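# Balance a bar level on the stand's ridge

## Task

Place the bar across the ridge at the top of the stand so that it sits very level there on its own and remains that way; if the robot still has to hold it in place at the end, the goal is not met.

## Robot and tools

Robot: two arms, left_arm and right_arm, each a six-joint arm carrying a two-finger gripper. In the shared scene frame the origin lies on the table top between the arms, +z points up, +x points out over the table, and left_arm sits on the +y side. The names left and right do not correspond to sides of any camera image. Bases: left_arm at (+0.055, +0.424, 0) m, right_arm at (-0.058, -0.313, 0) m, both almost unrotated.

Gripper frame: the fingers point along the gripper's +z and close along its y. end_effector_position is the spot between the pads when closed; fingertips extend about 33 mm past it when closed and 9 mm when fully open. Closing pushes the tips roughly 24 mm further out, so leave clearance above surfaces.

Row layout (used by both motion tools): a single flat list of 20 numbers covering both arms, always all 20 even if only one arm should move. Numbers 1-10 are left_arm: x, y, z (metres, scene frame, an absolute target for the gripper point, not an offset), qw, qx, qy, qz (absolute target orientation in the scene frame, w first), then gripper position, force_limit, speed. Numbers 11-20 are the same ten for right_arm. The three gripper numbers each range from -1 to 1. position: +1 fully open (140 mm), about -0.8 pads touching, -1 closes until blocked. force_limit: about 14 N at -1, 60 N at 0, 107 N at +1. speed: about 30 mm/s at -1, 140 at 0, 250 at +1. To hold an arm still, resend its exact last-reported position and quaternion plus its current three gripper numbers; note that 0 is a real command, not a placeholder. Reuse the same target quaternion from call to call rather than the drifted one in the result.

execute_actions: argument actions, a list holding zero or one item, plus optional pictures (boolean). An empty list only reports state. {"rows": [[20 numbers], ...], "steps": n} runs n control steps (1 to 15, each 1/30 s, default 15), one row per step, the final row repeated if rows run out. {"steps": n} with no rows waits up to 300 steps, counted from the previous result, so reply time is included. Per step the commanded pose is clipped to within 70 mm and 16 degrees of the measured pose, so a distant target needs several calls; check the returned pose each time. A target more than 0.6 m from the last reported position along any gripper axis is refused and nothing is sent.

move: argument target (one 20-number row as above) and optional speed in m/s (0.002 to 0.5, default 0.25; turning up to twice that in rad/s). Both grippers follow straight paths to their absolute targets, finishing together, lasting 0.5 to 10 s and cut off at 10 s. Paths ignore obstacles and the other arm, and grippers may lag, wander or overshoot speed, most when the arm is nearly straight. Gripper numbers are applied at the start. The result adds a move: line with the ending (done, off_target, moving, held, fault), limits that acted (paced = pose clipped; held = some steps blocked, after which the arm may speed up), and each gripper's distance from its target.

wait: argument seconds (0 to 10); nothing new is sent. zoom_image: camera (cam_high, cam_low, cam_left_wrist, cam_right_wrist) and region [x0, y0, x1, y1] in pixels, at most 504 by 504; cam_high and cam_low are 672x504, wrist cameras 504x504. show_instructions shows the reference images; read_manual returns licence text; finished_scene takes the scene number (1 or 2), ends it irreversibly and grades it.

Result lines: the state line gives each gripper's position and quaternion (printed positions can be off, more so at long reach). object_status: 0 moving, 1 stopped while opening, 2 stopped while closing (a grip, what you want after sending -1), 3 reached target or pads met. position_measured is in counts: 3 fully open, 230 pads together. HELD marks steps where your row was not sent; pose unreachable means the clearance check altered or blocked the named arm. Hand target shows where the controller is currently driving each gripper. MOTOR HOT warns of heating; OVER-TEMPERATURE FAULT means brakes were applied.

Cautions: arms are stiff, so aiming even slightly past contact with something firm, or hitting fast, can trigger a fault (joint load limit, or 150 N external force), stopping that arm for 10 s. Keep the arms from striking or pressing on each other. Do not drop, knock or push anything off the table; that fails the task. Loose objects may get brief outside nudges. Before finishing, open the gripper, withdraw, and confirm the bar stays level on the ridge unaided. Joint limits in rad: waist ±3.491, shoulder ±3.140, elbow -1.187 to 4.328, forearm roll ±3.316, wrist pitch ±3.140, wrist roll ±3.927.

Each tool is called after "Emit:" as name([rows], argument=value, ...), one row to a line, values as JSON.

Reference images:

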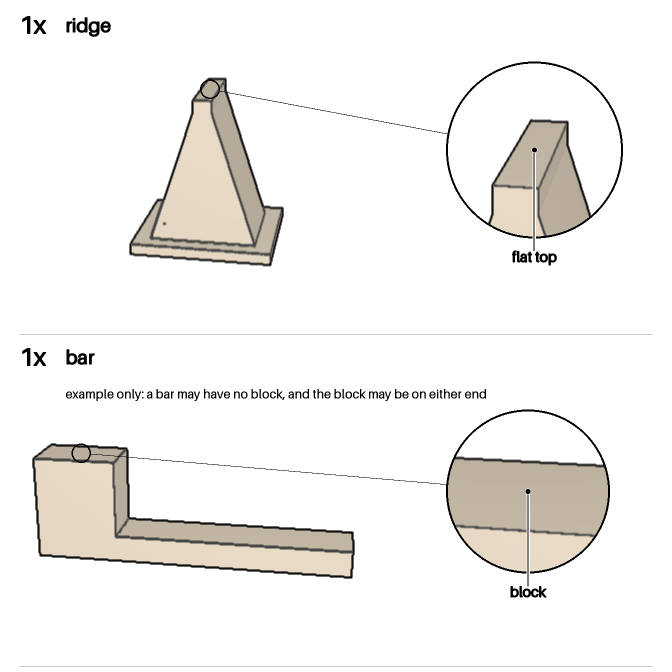

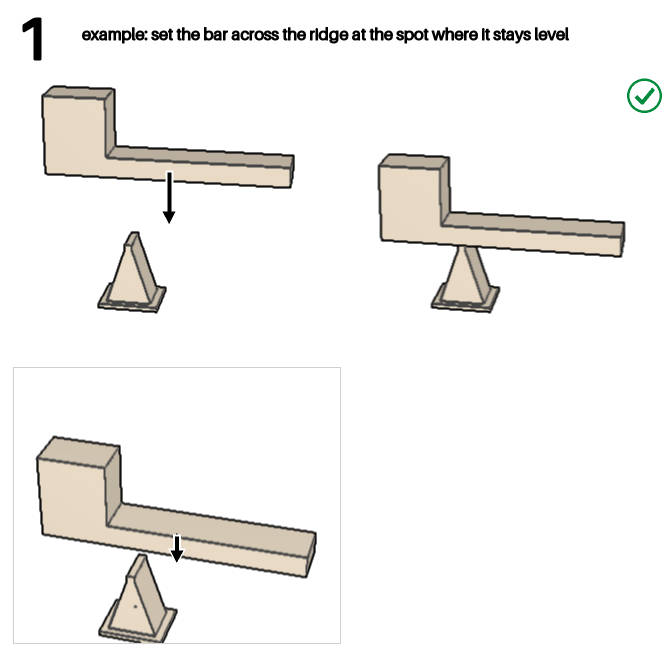

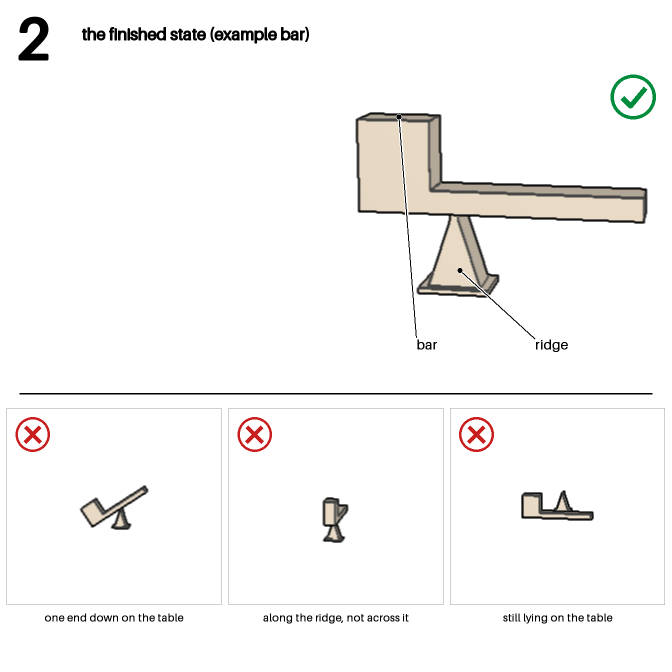

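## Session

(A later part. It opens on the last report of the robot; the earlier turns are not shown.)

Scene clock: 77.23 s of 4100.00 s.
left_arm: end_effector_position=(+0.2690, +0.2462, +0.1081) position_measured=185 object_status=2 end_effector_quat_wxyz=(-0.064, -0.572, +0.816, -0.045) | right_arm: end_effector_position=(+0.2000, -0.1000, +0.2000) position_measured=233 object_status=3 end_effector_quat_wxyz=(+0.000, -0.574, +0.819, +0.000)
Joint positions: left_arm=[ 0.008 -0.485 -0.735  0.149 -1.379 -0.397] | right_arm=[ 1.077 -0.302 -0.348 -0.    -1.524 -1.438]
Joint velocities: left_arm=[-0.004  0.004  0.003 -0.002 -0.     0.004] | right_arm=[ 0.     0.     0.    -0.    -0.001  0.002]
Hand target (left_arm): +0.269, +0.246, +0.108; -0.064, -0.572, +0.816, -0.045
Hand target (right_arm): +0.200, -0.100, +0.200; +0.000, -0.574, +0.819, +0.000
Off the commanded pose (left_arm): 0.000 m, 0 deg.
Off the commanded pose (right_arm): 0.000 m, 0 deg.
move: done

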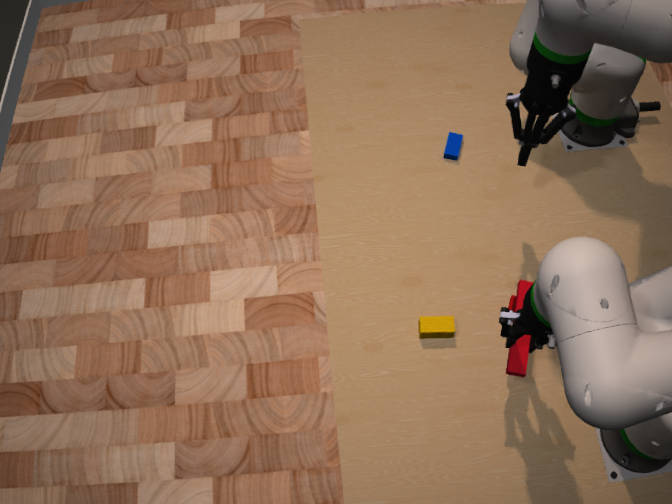

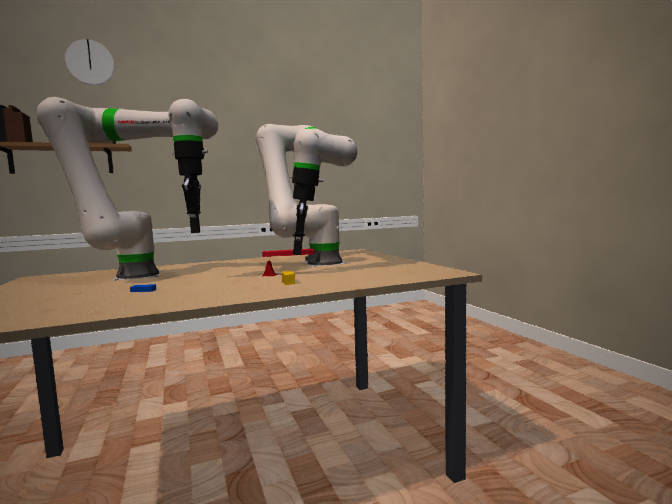

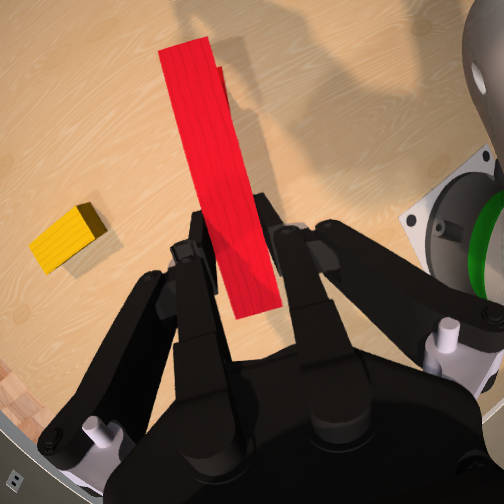

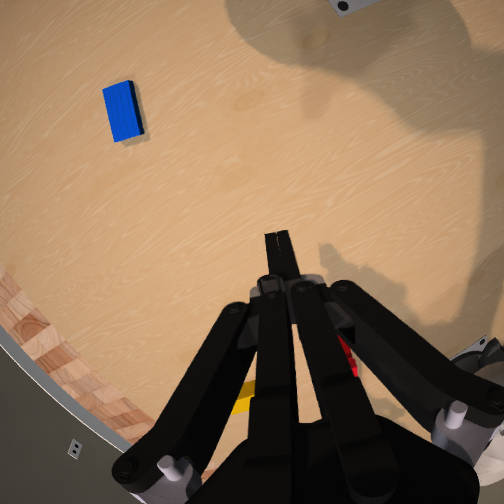

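Emit:
move(target=[0.2413,0.170,0.1,0.0678,0.572,-0.8162,0.0475,-1,0,0,0.18,0.0,0.15,-0.246,0.548,-0.781,-0.172,-1,0,0], speed=0.12)

Emit:
move(target=[0.2413,0.170,0.094,0.0678,0.572,-0.8162,0.0475,-1,0,0,0.1977,0.0506,0.116,-0.246,0.548,-0.781,-0.172,-1,0,0], speed=0.05)

Emit:
zoom_image(camera="cam_low", region=[220,230,310,290])

Scene clock: 84.30 s of 4100.00 s.
left_arm: end_effector_position=(+0.2413, +0.1701, +0.1001) position_measured=185 object_status=2 end_effector_quat_wxyz=(-0.068, -0.572, +0.816, -0.048) | right_arm: end_effector_position=(+0.1807, -0.0001, +0.1488) position_measured=233 object_status=3 end_effector_quat_wxyz=(+0.246, -0.548, +0.781, +0.172)
Joint positions: left_arm=[-0.309 -0.403 -0.715  0.174 -1.271 -0.1  ] | right_arm=[ 1.284 -0.701 -0.852  0.059 -0.813 -1.671]
Joint velocities: left_arm=[-0.002 -0.     0.     0.     0.     0.002] | right_arm=[ 0.008 -0.006 -0.009  0.014  0.004 -0.018]
Hand target (left_arm): +0.241, +0.170, +0.100; -0.068, -0.572, +0.816, -0.048
Hand target (right_arm): +0.181, -0.000, +0.149; +0.246, -0.548, +0.781, +0.172
Off the commanded pose (left_arm): 0.000 m, 0 deg.
Off the commanded pose (right_arm): 0.001 m, 0 deg.
After step 90, 1.20 s passed at rest.
move: done

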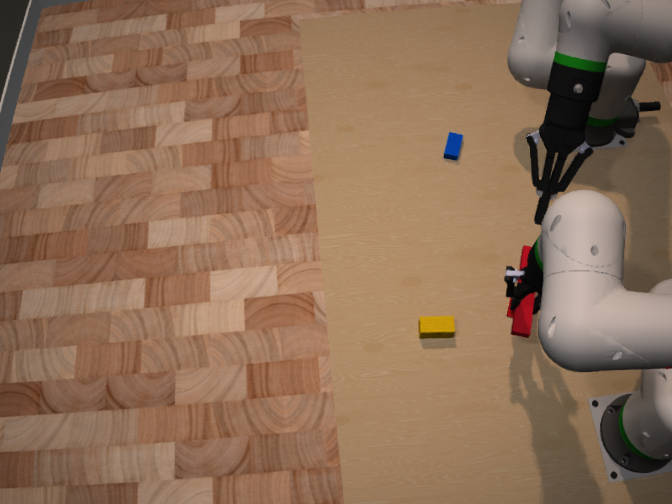

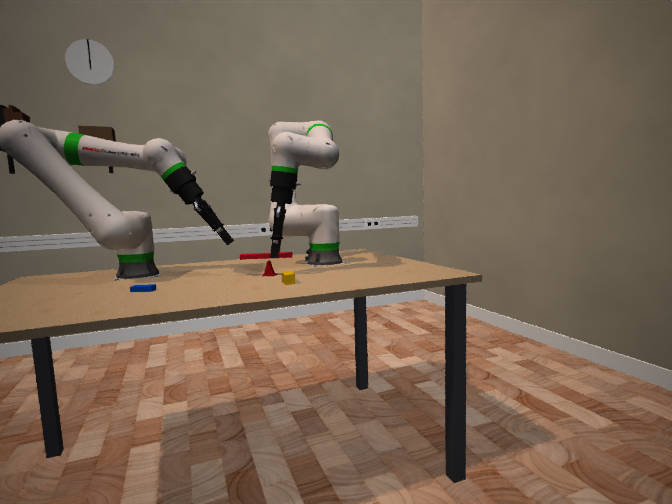

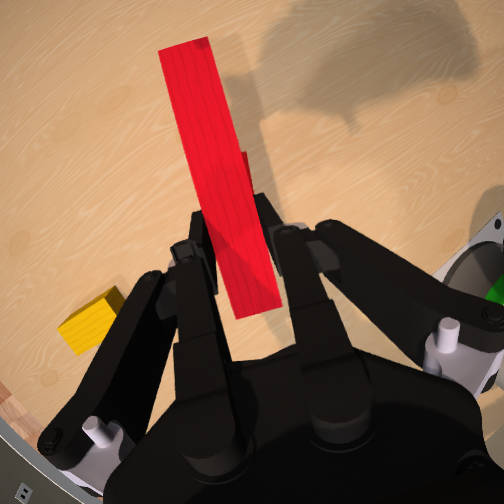

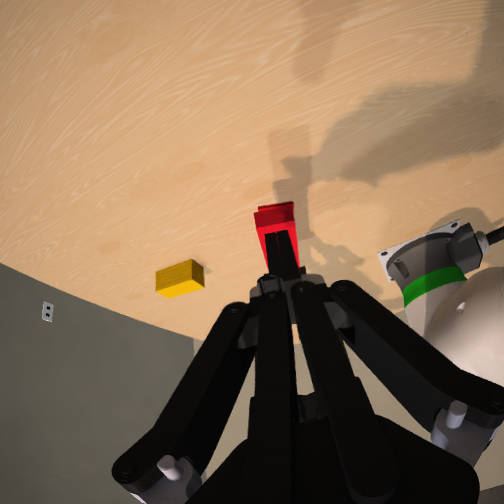

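Scene clock: 85.90 s of 4100.00 s.
left_arm: end_effector_position=(+0.2413, +0.1700, +0.0940) position_measured=185 object_status=2 end_effector_quat_wxyz=(-0.068, -0.572, +0.816, -0.048) | right_arm: end_effector_position=(+0.1977, +0.0503, +0.1161) position_measured=233 object_status=3 end_effector_quat_wxyz=(+0.246, -0.548, +0.781, +0.172)
Joint positions: left_arm=[-0.31  -0.398 -0.726  0.174 -1.255 -0.102] | right_arm=[ 1.272 -0.483 -0.833  0.063 -0.613 -1.672]
Joint velocities: left_arm=[ 0.     0.001  0.     0.001  0.001 -0.   ] | right_arm=[ 0.001  0.002  0.    -0.     0.002  0.001]
Hand target (left_arm): +0.241, +0.170, +0.094; -0.068, -0.572, +0.816, -0.047
Hand target (right_arm): +0.198, +0.050, +0.116; +0.246, -0.548, +0.781, +0.172
Off the commanded pose (left_arm): 0.000 m, 0 deg.
Off the commanded pose (right_arm): 0.000 m, 0 deg.
move: done

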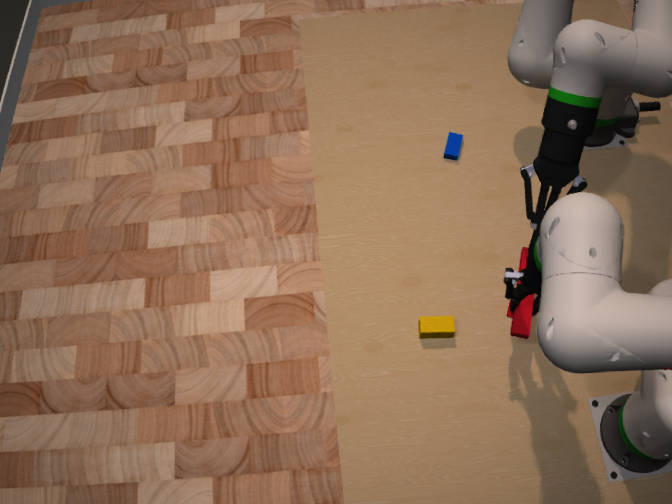

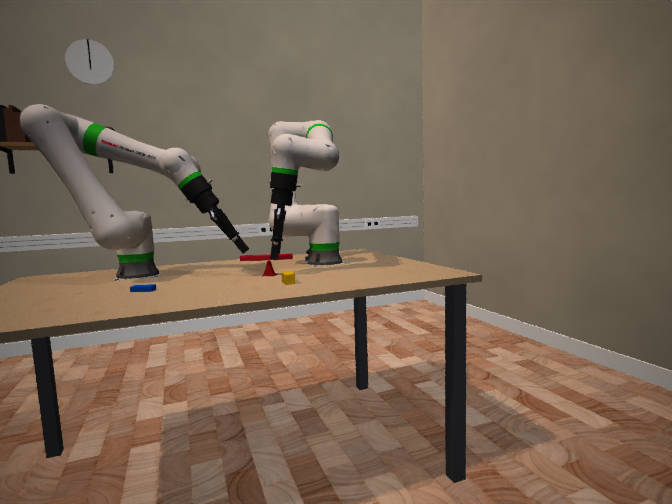

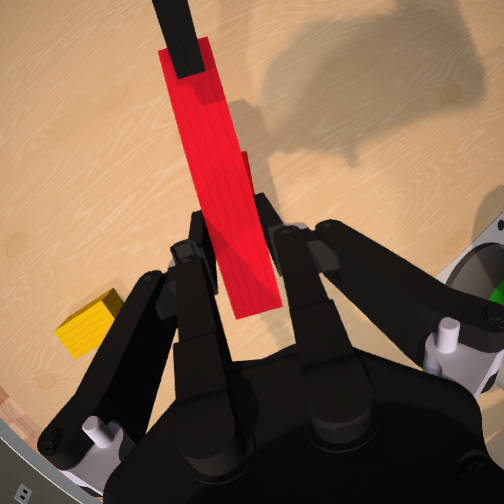

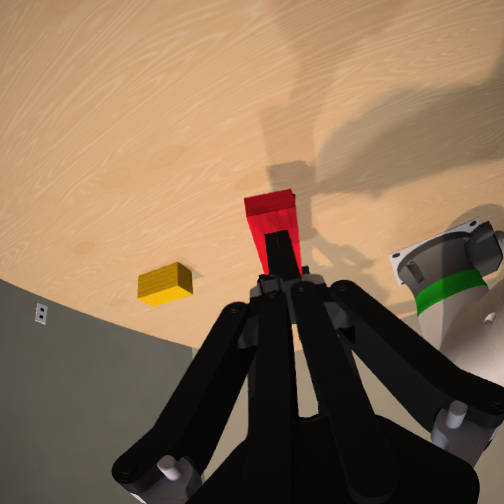

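Region (220, 230, 310, 290) of cam_low's 672x504 image, scaled by 5.600, with more detail than that image has.

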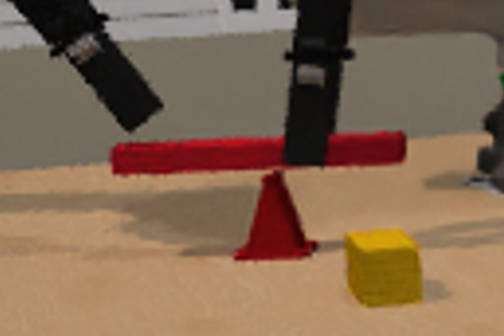

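Emit:
move(target=[0.2413,0.170,0.0908,0.0678,0.572,-0.8162,0.0475,-1,0,0,0.2011,0.06,0.108,-0.246,0.548,-0.781,-0.172,-1,0,0], speed=0.02)

Emit:
zoom_image(camera="cam_low", region=[230,240,300,285])

Scene clock: 88.80 s of 4100.00 s.
left_arm: end_effector_position=(+0.2413, +0.1700, +0.0908) position_measured=185 object_status=2 end_effector_quat_wxyz=(-0.068, -0.572, +0.816, -0.047) | right_arm: end_effector_position=(+0.2011, +0.0599, +0.1080) position_measured=233 object_status=3 end_effector_quat_wxyz=(+0.246, -0.548, +0.781, +0.172)
Joint positions: left_arm=[-0.31  -0.395 -0.732  0.175 -1.246 -0.103] | right_arm=[ 1.269 -0.438 -0.828  0.063 -0.573 -1.672]
Joint velocities: left_arm=[ 0.    -0.001 -0.    -0.    -0.    -0.   ] | right_arm=[-0.001  0.002  0.001 -0.     0.001 -0.002]
Hand target (left_arm): +0.241, +0.170, +0.091; -0.068, -0.572, +0.816, -0.047
Hand target (right_arm): +0.201, +0.060, +0.108; +0.246, -0.548, +0.781, +0.172
Off the commanded pose (left_arm): 0.000 m, 0 deg.
Off the commanded pose (right_arm): 0.000 m, 0 deg.
move: done

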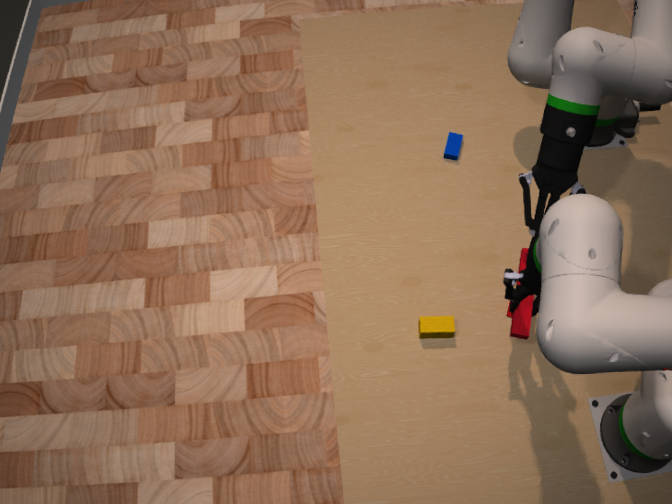

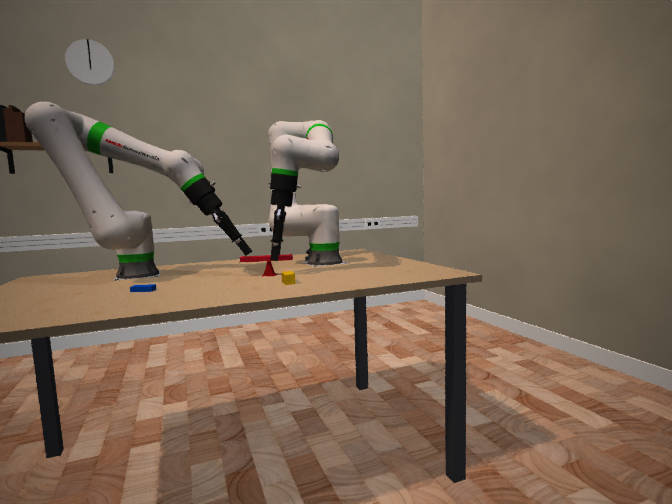

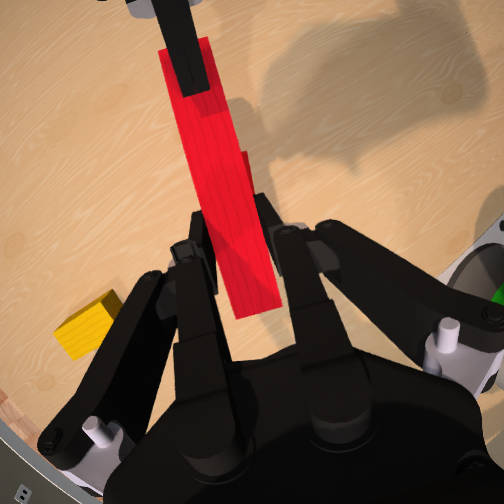

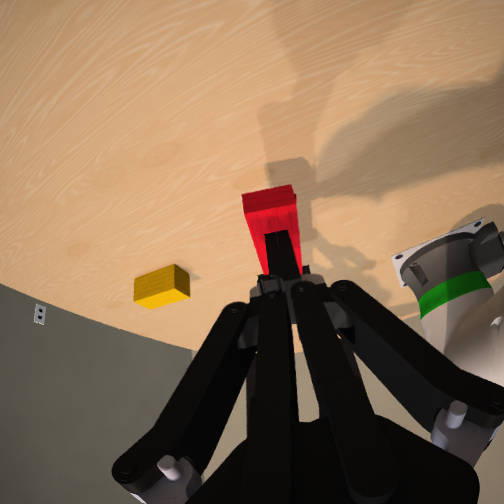

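Region (230, 240, 300, 285) of cam_low's 672x504 image, scaled by 7.200, with more detail than that image has; it fills the top 324 rows of this view, and the rest is white.

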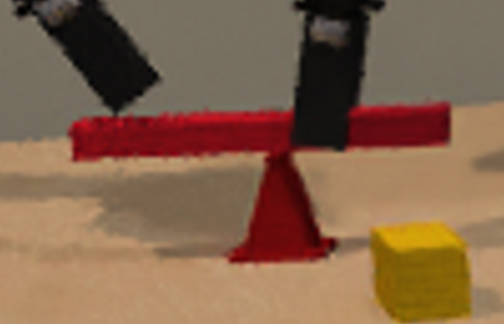

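Emit:
move(target=[0.2413,0.170,0.0904,0.0678,0.572,-0.8162,0.0475,-0.38,0,-1,0.2011,0.06,0.108,-0.246,0.548,-0.781,-0.172,-1,0,0], speed=0.002)

Emit:
zoom_image(camera="cam_low", region=[230,240,300,285])

Scene clock: 91.33 s of 4100.00 s.
left_arm: end_effector_position=(+0.2413, +0.1700, +0.0904) position_measured=177 object_status=3 end_effector_quat_wxyz=(-0.068, -0.572, +0.816, -0.047) | right_arm: end_effector_position=(+0.2011, +0.0600, +0.1080) position_measured=233 object_status=3 end_effector_quat_wxyz=(+0.246, -0.548, +0.781, +0.172)
Joint positions: left_arm=[-0.31  -0.394 -0.733  0.175 -1.245 -0.103] | right_arm=[ 1.269 -0.437 -0.828  0.063 -0.572 -1.672]
Joint velocities: left_arm=[-0.     0.    -0.    -0.     0.    -0.001] | right_arm=[ 0.  0.  0.  0.  0. -0.]
Hand target (left_arm): +0.241, +0.170, +0.090; -0.068, -0.572, +0.816, -0.047
Hand target (right_arm): +0.201, +0.060, +0.108; +0.246, -0.548, +0.781, +0.172
Off the commanded pose (left_arm): 0.000 m, 0 deg.
Off the commanded pose (right_arm): 0.000 m, 0 deg.
move: done

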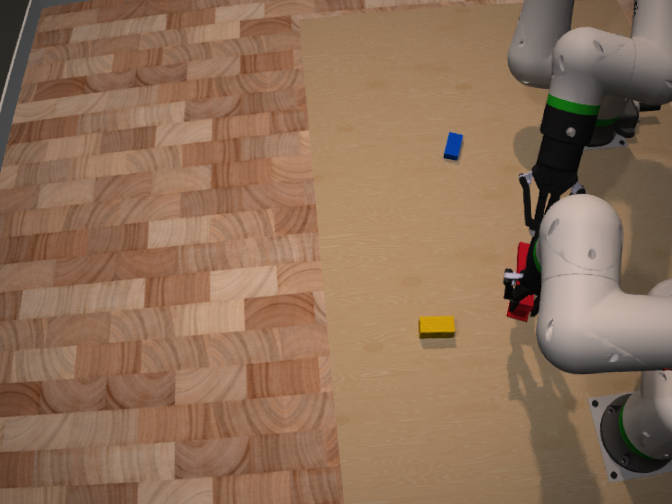

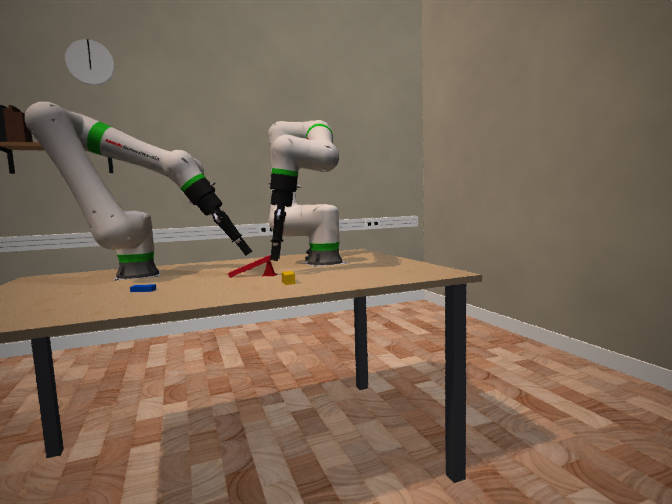

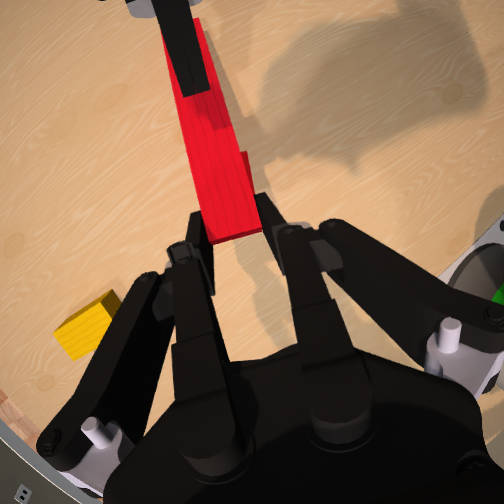

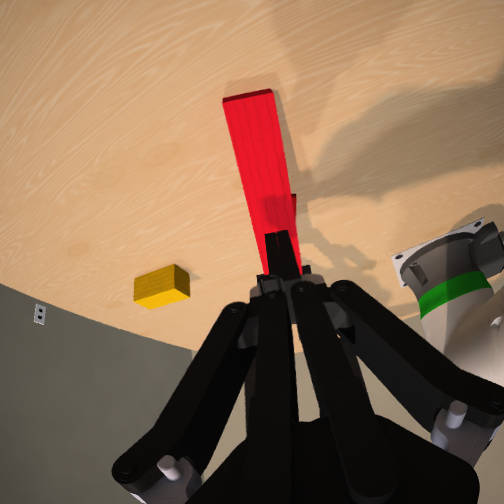

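Region (230, 240, 300, 285) of cam_low's 672x504 image, scaled by 7.200, with more detail than that image has; it fills the top 324 rows of this view, and the rest is white.

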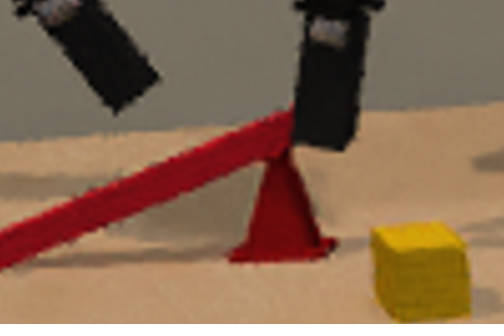

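Emit:
move(target=[0.275,0.26,0.14,0.205,0.556,-0.793,0.1435,-1,0,0,0.185,0.015,0.09,-0.246,0.548,-0.781,-0.172,0,0,0], speed=0.15)

Emit:
move(target=[0.275,0.26,0.14,0.205,0.556,-0.793,0.1435,-1,0,0,0.1936,0.0393,0.051,-0.246,0.548,-0.781,-0.172,0,0,0], speed=0.06)

Emit:
zoom_image(camera="cam_low", region=[210,230,300,290])

Scene clock: 99.03 s of 4100.00 s.
left_arm: end_effector_position=(+0.2747, +0.2596, +0.1398) position_measured=185 object_status=2 end_effector_quat_wxyz=(-0.205, -0.556, +0.793, -0.143) | right_arm: end_effector_position=(+0.1850, +0.0150, +0.0900) position_measured=129 object_status=3 end_effector_quat_wxyz=(+0.246, -0.548, +0.781, +0.172)
Joint positions: left_arm=[ 0.44  -0.424 -0.775  0.344 -1.595 -0.854] | right_arm=[ 1.283 -0.589 -0.952  0.075 -0.601 -1.692]
Joint velocities: left_arm=[ 0.003 -0.001  0.    -0.    -0.001 -0.005] | right_arm=[ 0.002 -0.001 -0.001  0.    -0.    -0.001]
Hand target (left_arm): +0.275, +0.260, +0.140; -0.205, -0.556, +0.793, -0.143
Hand target (right_arm): +0.185, +0.015, +0.090; +0.246, -0.548, +0.781, +0.172
Off the commanded pose (left_arm): 0.001 m, 0 deg.
Off the commanded pose (right_arm): 0.000 m, 0 deg.
After step 90, 3.13 s passed at rest.
move: done

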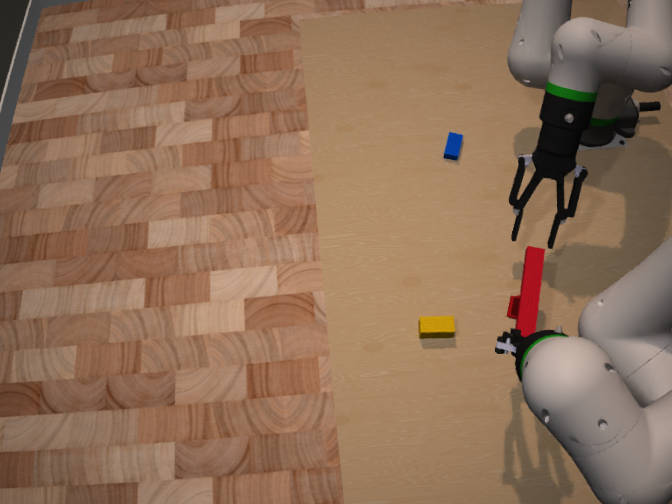

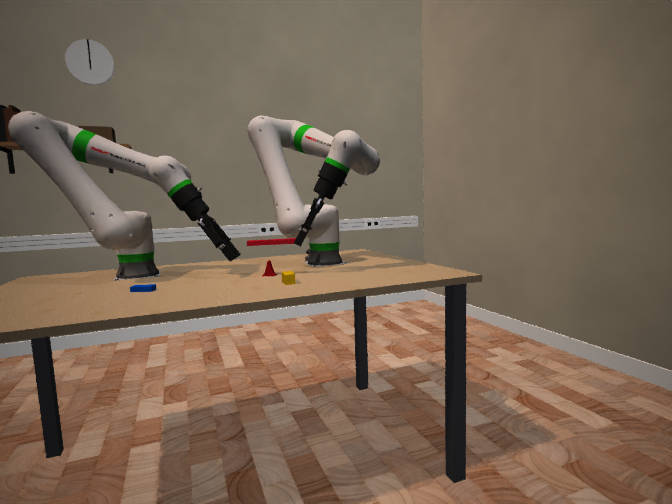

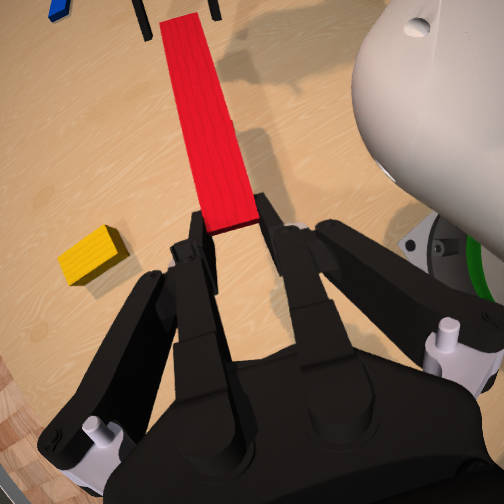

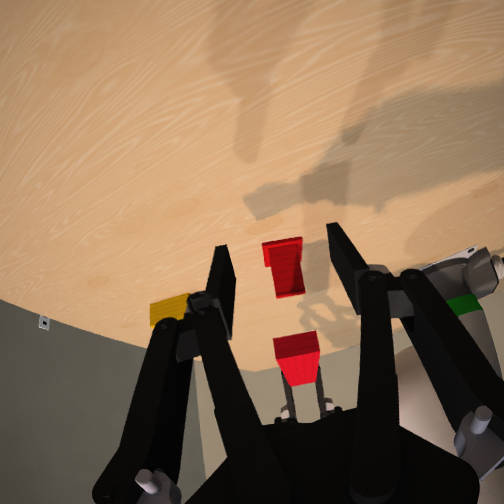

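Scene clock: 100.17 s of 4100.00 s.
left_arm: end_effector_position=(+0.2750, +0.2600, +0.1400) position_measured=185 object_status=2 end_effector_quat_wxyz=(-0.205, -0.556, +0.793, -0.143) | right_arm: end_effector_position=(+0.1936, +0.0390, +0.0512) position_measured=129 object_status=3 end_effector_quat_wxyz=(+0.246, -0.548, +0.781, +0.172)
Joint positions: left_arm=[ 0.442 -0.424 -0.775  0.345 -1.596 -0.856] | right_arm=[ 1.274 -0.422 -0.975  0.094 -0.411 -1.708]
Joint velocities: left_arm=[ 0.     0.001  0.     0.001  0.    -0.   ] | right_arm=[-0.001  0.003 -0.     0.001  0.003 -0.001]
Hand target (left_arm): +0.275, +0.260, +0.140; -0.205, -0.556, +0.793, -0.143
Hand target (right_arm): +0.194, +0.039, +0.051; +0.246, -0.548, +0.781, +0.172
Off the commanded pose (left_arm): 0.000 m, 0 deg.
Off the commanded pose (right_arm): 0.000 m, 0 deg.
move: done

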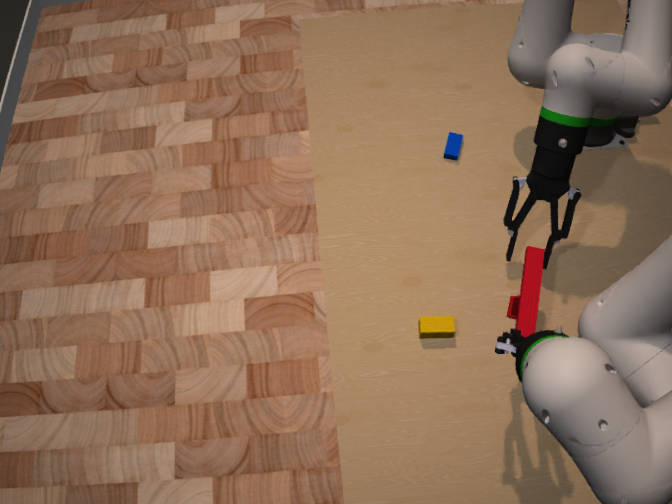

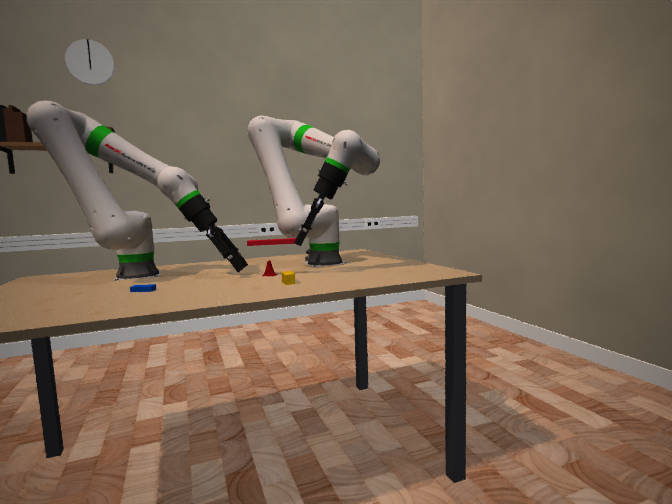

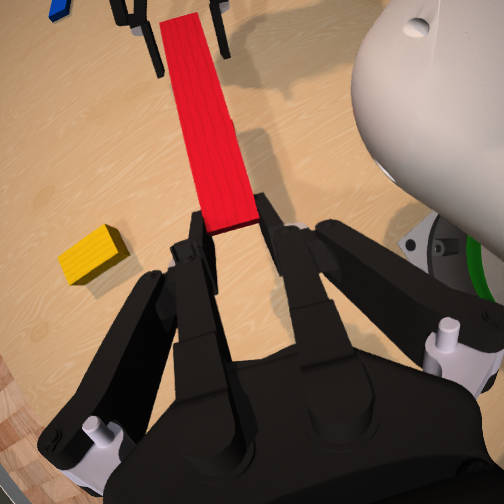

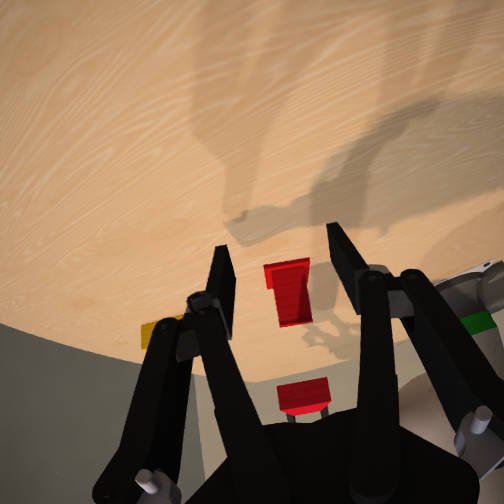

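Region (210, 230, 300, 290) of cam_low's 672x504 image, scaled by 5.600, with more detail than that image has.

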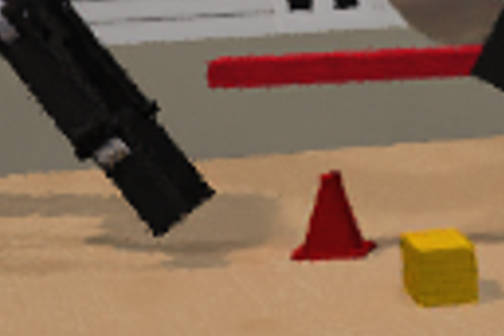

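Emit:
move(target=[0.269,0.243,0.093,0.212,0.5545,-0.791,0.1486,-1,0,0,0.175,-0.01,0.125,-0.246,0.548,-0.781,-0.172,-1,0,0], speed=0.05)

Emit:
move(target=[0.269,0.243,0.093,0.212,0.5545,-0.791,0.1486,-1,0,0,0.2011,0.06,0.12,-0.246,0.548,-0.781,-0.172,-1,0,0], speed=0.1)

Emit:
zoom_image(camera="cam_low", region=[233,240,308,285])

Scene clock: 106.93 s of 4100.00 s.
left_arm: end_effector_position=(+0.2691, +0.2430, +0.0930) position_measured=185 object_status=2 end_effector_quat_wxyz=(-0.212, -0.554, +0.791, -0.149) | right_arm: end_effector_position=(+0.1750, -0.0095, +0.1247) position_measured=233 object_status=3 end_effector_quat_wxyz=(+0.246, -0.548, +0.781, +0.172)
Joint positions: left_arm=[ 0.401 -0.385 -0.882  0.374 -1.46  -0.873] | right_arm=[ 1.302 -0.736 -0.926  0.075 -0.774 -1.699]
Joint velocities: left_arm=[-0.    -0.002 -0.     0.     0.001  0.002] | right_arm=[ 0.001 -0.002  0.     0.002 -0.002 -0.001]
Hand target (left_arm): +0.269, +0.243, +0.093; -0.212, -0.554, +0.791, -0.149
Hand target (right_arm): +0.175, -0.009, +0.125; +0.246, -0.548, +0.781, +0.172
Off the commanded pose (left_arm): 0.000 m, 0 deg.
Off the commanded pose (right_arm): 0.001 m, 0 deg.
After step 90, 1.63 s passed at rest.
move: done

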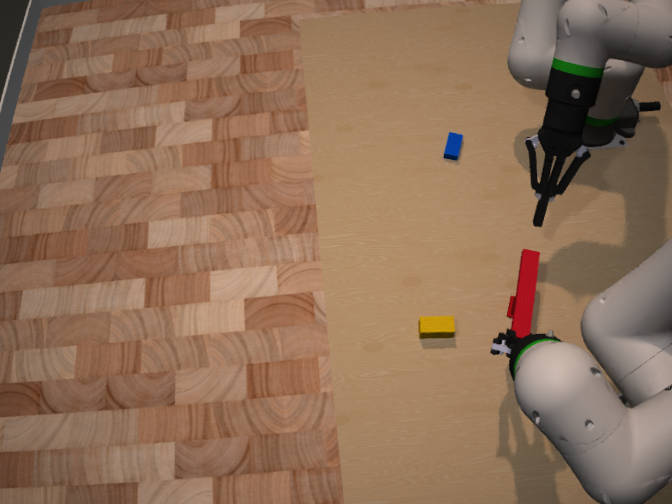

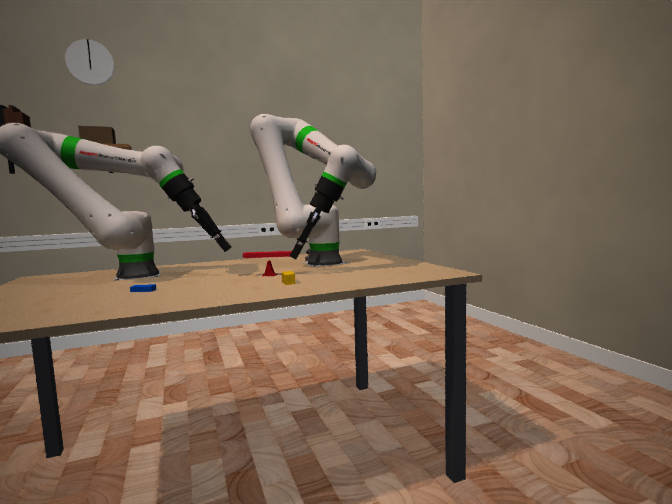

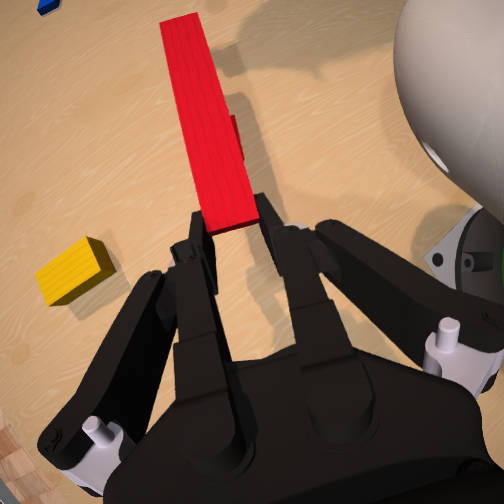

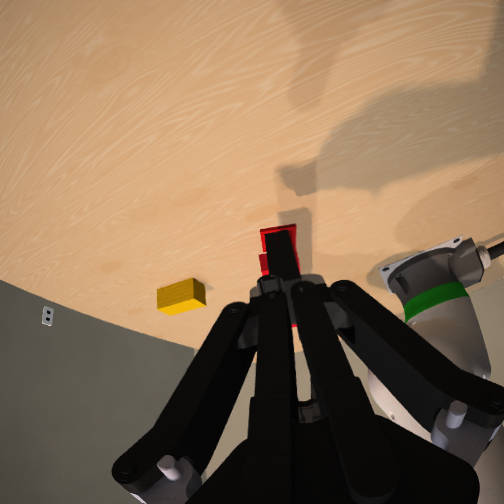

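Scene clock: 108.07 s of 4100.00 s.
left_arm: end_effector_position=(+0.2690, +0.2430, +0.0930) position_measured=185 object_status=2 end_effector_quat_wxyz=(-0.212, -0.554, +0.791, -0.149) | right_arm: end_effector_position=(+0.2010, +0.0597, +0.1201) position_measured=233 object_status=3 end_effector_quat_wxyz=(+0.246, -0.548, +0.781, +0.172)
Joint positions: left_arm=[ 0.401 -0.385 -0.882  0.374 -1.46  -0.873] | right_arm=[ 1.269 -0.453 -0.806  0.06  -0.61  -1.668]
Joint velocities: left_arm=[-0.     0.001 -0.     0.001  0.    -0.001] | right_arm=[ 0.001  0.002  0.002 -0.002  0.001  0.002]
Hand target (left_arm): +0.269, +0.243, +0.093; -0.212, -0.554, +0.791, -0.149
Hand target (right_arm): +0.201, +0.060, +0.120; +0.246, -0.548, +0.781, +0.172
Off the commanded pose (left_arm): 0.000 m, 0 deg.
Off the commanded pose (right_arm): 0.000 m, 0 deg.
move: done

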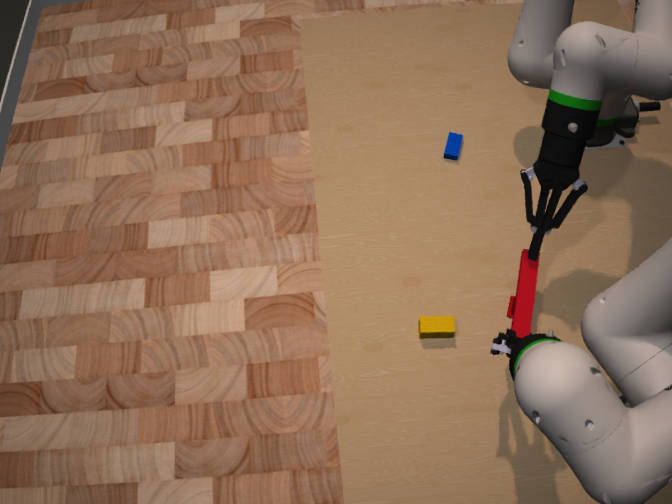

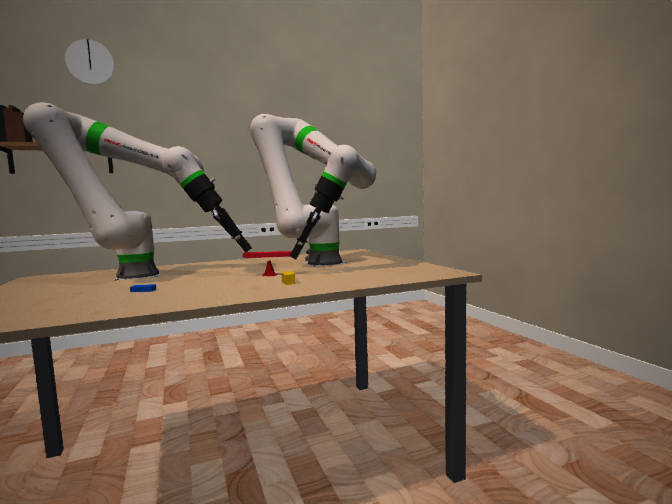

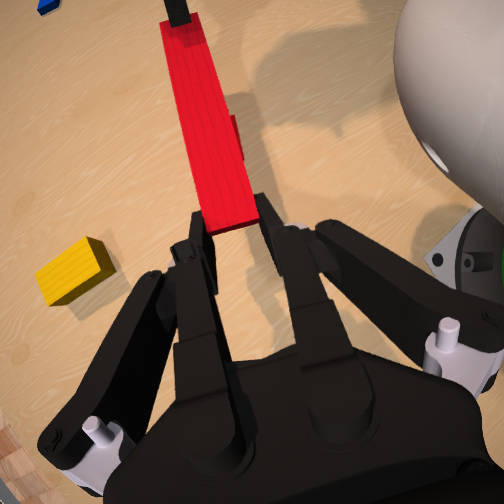

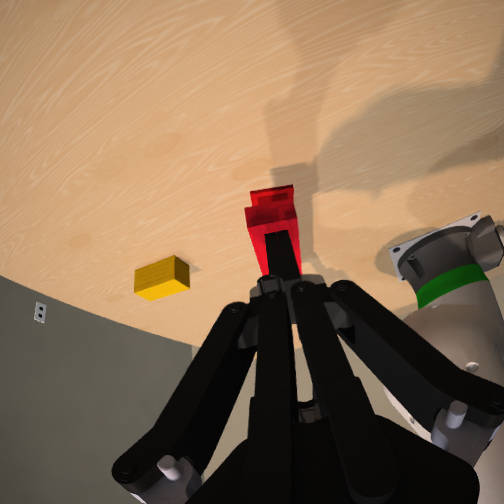

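Region (233, 240, 308, 285) of cam_low's 672x504 image, scaled by 6.720, with more detail than that image has; it fills the top 302 rows of this view, and the rest is white.

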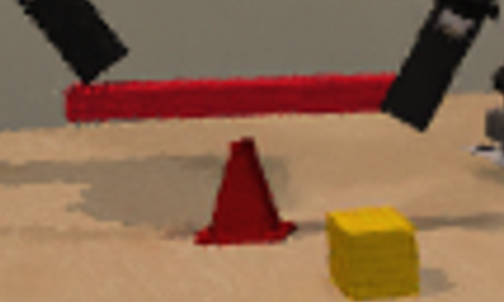

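Emit:
move(target=[0.2678,0.2397,0.0815,0.212,0.5545,-0.791,0.1486,-1,0,0,0.203,0.065,0.1095,-0.246,0.548,-0.781,-0.172,-1,0,0], speed=0.015)

Emit:
zoom_image(camera="cam_low", region=[233,240,308,285])

Scene clock: 111.10 s of 4100.00 s.
left_arm: end_effector_position=(+0.2678, +0.2397, +0.0815) position_measured=185 object_status=2 end_effector_quat_wxyz=(-0.212, -0.554, +0.791, -0.149) | right_arm: end_effector_position=(+0.2030, +0.0649, +0.1096) position_measured=233 object_status=3 end_effector_quat_wxyz=(+0.246, -0.548, +0.781, +0.172)
Joint positions: left_arm=[ 0.389 -0.373 -0.905  0.381 -1.423 -0.876] | right_arm=[ 1.267 -0.421 -0.814  0.062 -0.57  -1.669]
Joint velocities: left_arm=[-0.001  0.002 -0.001  0.001  0.003 -0.001] | right_arm=[ 0.001  0.001 -0.001  0.     0.003  0.001]
Hand target (left_arm): +0.268, +0.240, +0.082; -0.212, -0.554, +0.791, -0.149
Hand target (right_arm): +0.203, +0.065, +0.110; +0.246, -0.548, +0.781, +0.172
Off the commanded pose (left_arm): 0.000 m, 0 deg.
Off the commanded pose (right_arm): 0.000 m, 0 deg.
move: done

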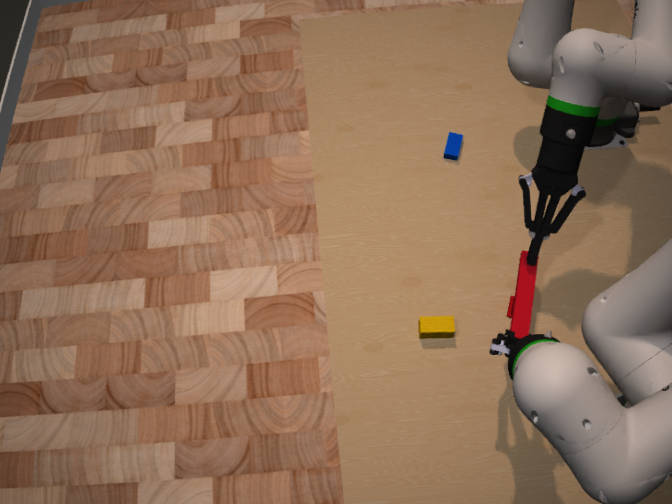

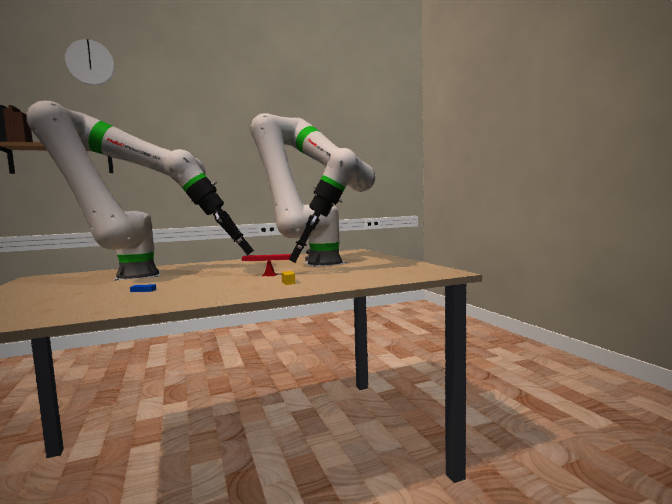

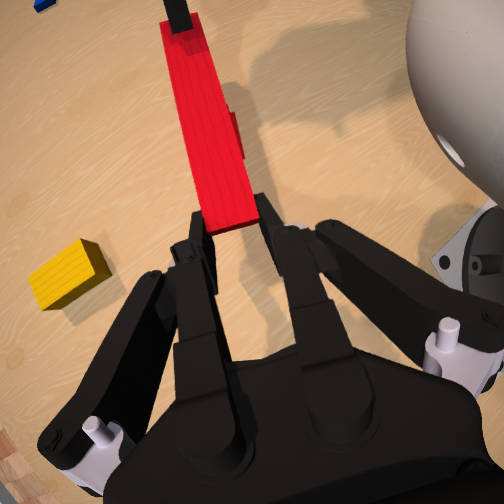

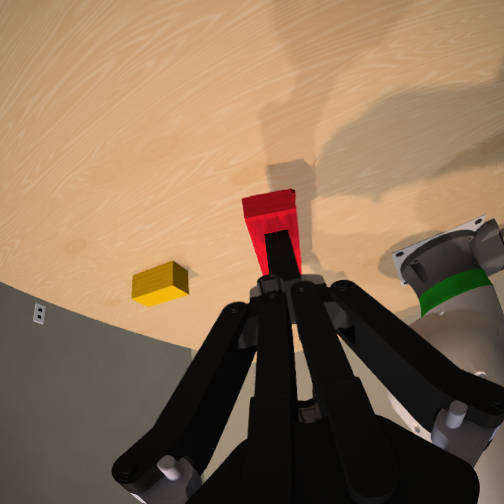

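Region (233, 240, 308, 285) of cam_low's 672x504 image, scaled by 6.720, with more detail than that image has; it fills the top 302 rows of this view, and the rest is white.

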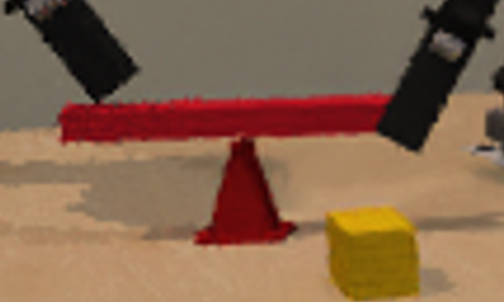

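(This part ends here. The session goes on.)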